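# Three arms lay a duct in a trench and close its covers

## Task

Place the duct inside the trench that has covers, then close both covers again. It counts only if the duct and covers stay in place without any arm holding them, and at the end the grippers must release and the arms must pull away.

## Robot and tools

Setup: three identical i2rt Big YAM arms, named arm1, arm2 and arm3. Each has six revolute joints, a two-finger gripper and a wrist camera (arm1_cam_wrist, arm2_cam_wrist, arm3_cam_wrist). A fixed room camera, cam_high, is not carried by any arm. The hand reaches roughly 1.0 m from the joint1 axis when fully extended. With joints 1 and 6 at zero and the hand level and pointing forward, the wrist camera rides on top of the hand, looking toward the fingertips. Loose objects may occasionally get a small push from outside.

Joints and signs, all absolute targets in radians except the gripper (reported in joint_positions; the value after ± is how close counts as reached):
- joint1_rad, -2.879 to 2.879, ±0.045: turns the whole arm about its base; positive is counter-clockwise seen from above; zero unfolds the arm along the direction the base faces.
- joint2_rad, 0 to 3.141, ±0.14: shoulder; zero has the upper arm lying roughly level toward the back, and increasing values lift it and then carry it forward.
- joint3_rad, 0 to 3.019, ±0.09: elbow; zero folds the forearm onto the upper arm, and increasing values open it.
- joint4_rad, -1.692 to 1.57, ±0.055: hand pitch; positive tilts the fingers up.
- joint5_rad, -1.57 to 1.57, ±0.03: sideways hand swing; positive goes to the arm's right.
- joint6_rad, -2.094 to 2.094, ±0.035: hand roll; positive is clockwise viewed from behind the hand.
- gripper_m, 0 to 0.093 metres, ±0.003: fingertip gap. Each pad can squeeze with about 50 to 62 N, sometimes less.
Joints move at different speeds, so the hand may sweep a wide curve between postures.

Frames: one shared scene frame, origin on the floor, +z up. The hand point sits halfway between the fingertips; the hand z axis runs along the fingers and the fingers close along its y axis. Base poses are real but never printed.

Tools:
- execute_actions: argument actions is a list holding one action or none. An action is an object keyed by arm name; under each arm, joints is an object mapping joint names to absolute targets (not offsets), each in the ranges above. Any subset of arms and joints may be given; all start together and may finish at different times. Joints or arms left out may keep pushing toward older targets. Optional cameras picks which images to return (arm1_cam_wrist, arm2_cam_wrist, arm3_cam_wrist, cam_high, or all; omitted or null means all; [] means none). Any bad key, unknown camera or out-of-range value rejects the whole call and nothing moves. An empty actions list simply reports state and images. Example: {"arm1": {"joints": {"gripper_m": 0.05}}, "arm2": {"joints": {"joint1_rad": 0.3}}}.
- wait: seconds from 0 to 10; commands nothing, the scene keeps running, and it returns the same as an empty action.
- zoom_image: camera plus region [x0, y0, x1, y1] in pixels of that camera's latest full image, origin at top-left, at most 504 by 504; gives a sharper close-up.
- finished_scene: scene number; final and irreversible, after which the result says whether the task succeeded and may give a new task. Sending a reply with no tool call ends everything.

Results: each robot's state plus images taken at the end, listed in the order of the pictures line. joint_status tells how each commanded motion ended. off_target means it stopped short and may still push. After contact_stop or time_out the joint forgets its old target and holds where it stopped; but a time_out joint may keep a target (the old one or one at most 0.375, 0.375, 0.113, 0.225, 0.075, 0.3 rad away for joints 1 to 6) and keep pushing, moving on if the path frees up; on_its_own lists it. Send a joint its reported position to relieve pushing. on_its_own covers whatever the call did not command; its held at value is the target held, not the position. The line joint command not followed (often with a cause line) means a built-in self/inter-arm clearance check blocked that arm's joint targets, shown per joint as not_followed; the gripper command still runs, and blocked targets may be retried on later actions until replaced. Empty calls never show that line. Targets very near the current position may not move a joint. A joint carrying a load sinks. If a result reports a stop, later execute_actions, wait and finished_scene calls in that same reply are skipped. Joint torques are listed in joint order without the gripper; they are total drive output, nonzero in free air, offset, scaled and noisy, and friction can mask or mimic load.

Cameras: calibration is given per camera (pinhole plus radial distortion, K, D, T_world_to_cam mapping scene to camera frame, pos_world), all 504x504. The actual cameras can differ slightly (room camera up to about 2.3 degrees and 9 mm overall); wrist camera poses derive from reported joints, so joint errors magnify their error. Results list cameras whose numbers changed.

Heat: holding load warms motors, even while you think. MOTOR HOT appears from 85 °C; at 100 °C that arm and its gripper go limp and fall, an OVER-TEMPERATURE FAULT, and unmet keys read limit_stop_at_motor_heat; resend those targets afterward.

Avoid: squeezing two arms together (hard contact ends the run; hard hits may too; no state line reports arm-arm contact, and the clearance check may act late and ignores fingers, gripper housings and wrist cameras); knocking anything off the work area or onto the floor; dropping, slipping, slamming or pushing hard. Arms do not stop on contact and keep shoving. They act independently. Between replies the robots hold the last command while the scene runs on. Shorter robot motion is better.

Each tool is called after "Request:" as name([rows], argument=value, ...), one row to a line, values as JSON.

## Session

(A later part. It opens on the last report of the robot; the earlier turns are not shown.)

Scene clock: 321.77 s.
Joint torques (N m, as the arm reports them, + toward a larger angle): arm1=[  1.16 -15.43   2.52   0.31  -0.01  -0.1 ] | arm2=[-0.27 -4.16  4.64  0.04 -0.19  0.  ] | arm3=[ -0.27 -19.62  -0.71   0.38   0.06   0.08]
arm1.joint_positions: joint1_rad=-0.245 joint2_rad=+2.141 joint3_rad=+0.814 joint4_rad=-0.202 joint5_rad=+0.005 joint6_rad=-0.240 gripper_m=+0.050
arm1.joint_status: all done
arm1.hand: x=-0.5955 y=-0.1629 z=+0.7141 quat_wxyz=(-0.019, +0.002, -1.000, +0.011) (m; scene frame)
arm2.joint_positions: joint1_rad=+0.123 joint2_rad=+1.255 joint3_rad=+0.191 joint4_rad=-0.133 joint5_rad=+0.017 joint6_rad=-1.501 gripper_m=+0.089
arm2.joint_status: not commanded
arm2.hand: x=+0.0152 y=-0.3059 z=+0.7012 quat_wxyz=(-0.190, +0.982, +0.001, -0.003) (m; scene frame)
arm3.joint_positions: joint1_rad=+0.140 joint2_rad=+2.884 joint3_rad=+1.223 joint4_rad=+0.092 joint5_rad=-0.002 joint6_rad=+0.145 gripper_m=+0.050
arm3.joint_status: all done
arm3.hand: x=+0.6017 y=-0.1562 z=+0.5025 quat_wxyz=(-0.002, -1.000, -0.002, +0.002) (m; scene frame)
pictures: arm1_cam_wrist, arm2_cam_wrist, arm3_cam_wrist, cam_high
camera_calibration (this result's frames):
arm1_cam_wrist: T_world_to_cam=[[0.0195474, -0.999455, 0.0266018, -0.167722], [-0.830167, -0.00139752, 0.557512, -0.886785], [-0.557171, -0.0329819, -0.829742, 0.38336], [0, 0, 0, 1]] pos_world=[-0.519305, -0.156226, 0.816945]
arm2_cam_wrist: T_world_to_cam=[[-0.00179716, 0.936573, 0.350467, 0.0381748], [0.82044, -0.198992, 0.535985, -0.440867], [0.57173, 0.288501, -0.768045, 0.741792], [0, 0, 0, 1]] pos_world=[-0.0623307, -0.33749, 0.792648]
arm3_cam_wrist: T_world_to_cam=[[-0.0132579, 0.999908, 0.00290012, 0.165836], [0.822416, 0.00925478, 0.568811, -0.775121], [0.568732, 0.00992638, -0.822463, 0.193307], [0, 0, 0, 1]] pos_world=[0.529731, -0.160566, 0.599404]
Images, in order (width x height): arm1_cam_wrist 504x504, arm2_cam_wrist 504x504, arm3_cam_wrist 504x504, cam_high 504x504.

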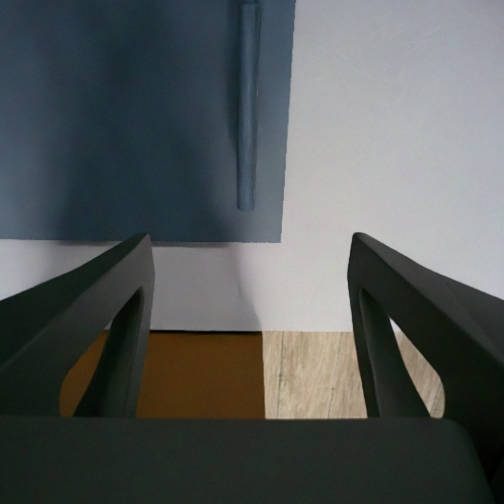

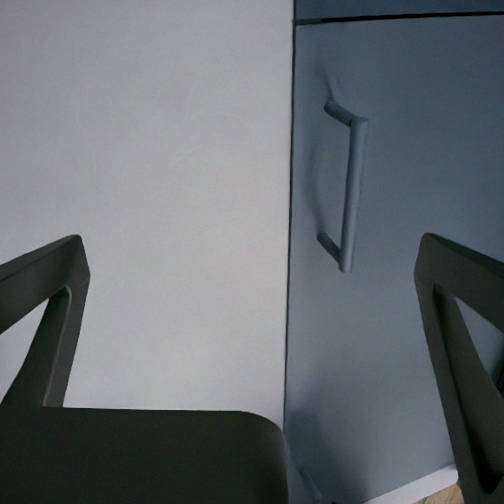

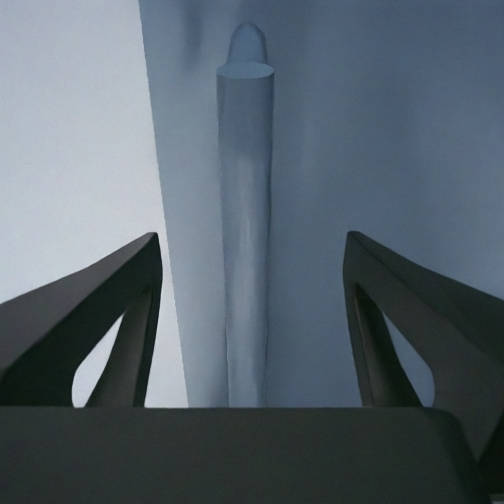

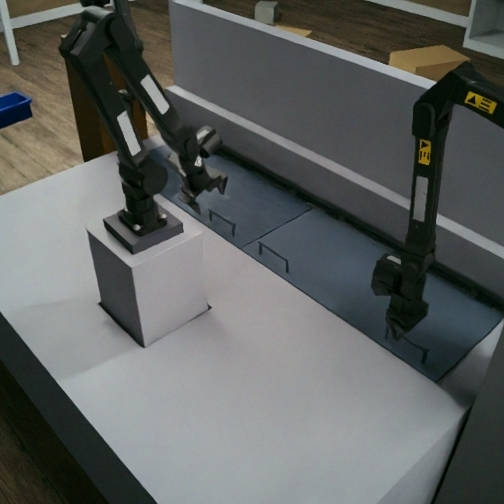

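Request:
execute_actions([
  {"arm3":{"joints":{"joint2_rad":2.08,"joint3_rad":0.790,"joint4_rad":-0.270}},"arm1":{"joints":{"joint2_rad":1.92,"joint3_rad":0.745,"joint4_rad":-0.386}}},
])

Scene clock: 325.73 s.
Joint torques (N m, as the arm reports them, + toward a larger angle): arm1=[  1.21 -13.46   3.71   0.19  -0.01  -0.1 ] | arm2=[-0.35 -4.36  4.59  0.12 -0.18  0.04] | arm3=[ -0.25 -15.28   1.62  -0.01   0.06   0.08]
arm1.joint_positions: joint1_rad=-0.245 joint2_rad=+1.914 joint3_rad=+0.739 joint4_rad=-0.378 joint5_rad=+0.005 joint6_rad=-0.240 gripper_m=+0.050
arm1.joint_status: all done
arm1.hand: x=-0.6157 y=-0.1575 z=+0.7838 quat_wxyz=(-0.008, +0.002, -1.000, +0.008) (m; scene frame)
arm2.joint_positions: joint1_rad=+0.123 joint2_rad=+1.255 joint3_rad=+0.191 joint4_rad=-0.133 joint5_rad=+0.017 joint6_rad=-1.501 gripper_m=+0.089
arm2.joint_status: not commanded
arm2.hand: x=+0.0152 y=-0.3059 z=+0.7012 quat_wxyz=(-0.190, +0.982, +0.001, -0.003) (m; scene frame)
arm3.joint_positions: joint1_rad=+0.140 joint2_rad=+2.075 joint3_rad=+0.793 joint4_rad=-0.261 joint5_rad=-0.002 joint6_rad=+0.145 gripper_m=+0.050
arm3.joint_status: all done
arm3.hand: x=+0.5942 y=-0.1568 z=+0.7849 quat_wxyz=(-0.004, -1.000, -0.002, +0.014) (m; scene frame)
pictures: arm1_cam_wrist, arm2_cam_wrist, arm3_cam_wrist, cam_high
camera_calibration (this result's frames):
arm1_cam_wrist: T_world_to_cam=[[0.0199069, -0.999589, 0.0206233, -0.158881], [-0.817129, -0.00438028, 0.576438, -0.949707], [-0.576111, -0.028327, -0.816881, 0.409109], [0, 0, 0, 1]] pos_world=[-0.537178, -0.151387, 0.884917]
arm2_cam_wrist: T_world_to_cam=[[-0.00179716, 0.936573, 0.350467, 0.0381748], [0.82044, -0.198992, 0.535985, -0.440867], [0.57173, 0.288501, -0.768045, 0.741792], [0, 0, 0, 1]] pos_world=[-0.0623307, -0.33749, 0.792648]
arm3_cam_wrist: T_world_to_cam=[[-0.0131777, 0.999913, -0.000565494, 0.16815], [0.836528, 0.0113343, 0.547806, -0.921157], [0.547765, 0.00674575, -0.836605, 0.452889], [0, 0, 0, 1]] pos_world=[0.524713, -0.16075, 0.8836]
Images, in order (width x height): arm1_cam_wrist 504x504, arm2_cam_wrist 504x504, arm3_cam_wrist 504x504, cam_high 504x504.

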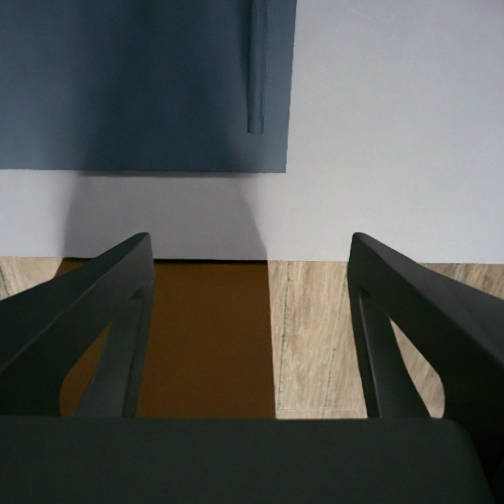

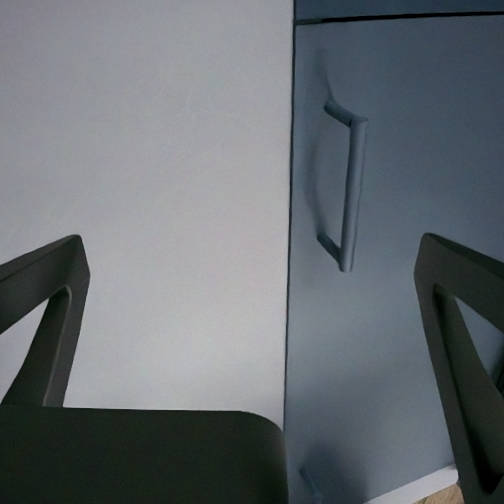

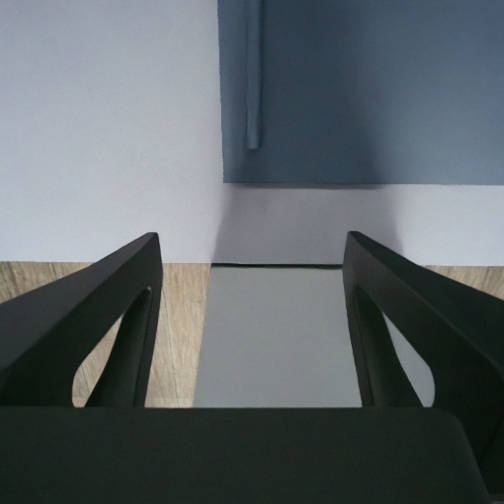

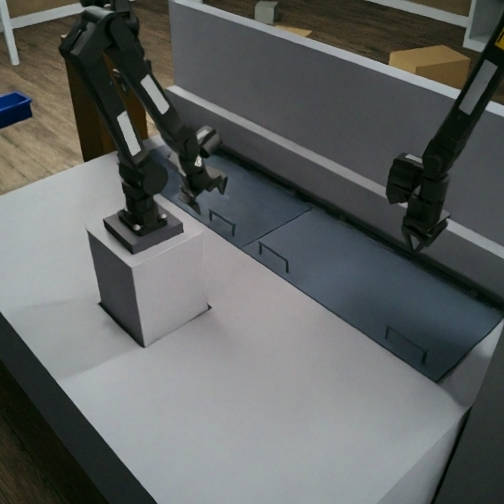

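Request:
zoom_image(camera="cam_high", region=[140, 140, 340, 300])

Request:
zoom_image(camera="cam_high", region=[300, 230, 504, 400])

Region (140, 140, 340, 300) of cam_high's 504x504 image, scaled by 2.520, with more detail than that image has; it fills the top 403 rows of this view, and the rest is white.

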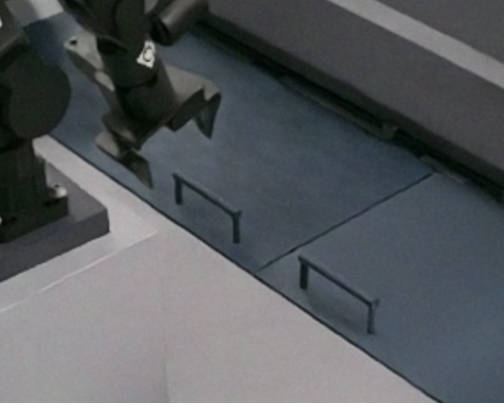

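Region (300, 230, 504, 400) of cam_high's 504x504 image, scaled by 2.471, with more detail than that image has.

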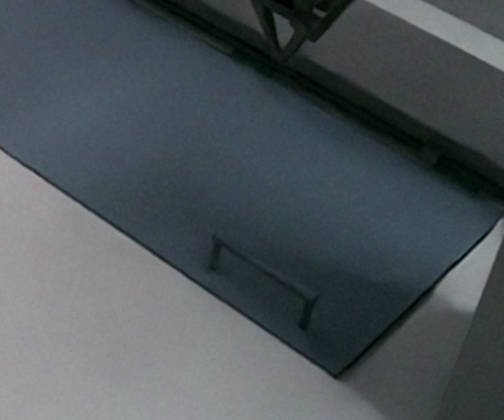

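Both covers sit flush with the duct inside, and all arms are clear.

Request:
finished_scene(scene=2)

The scene is finished: the task was done.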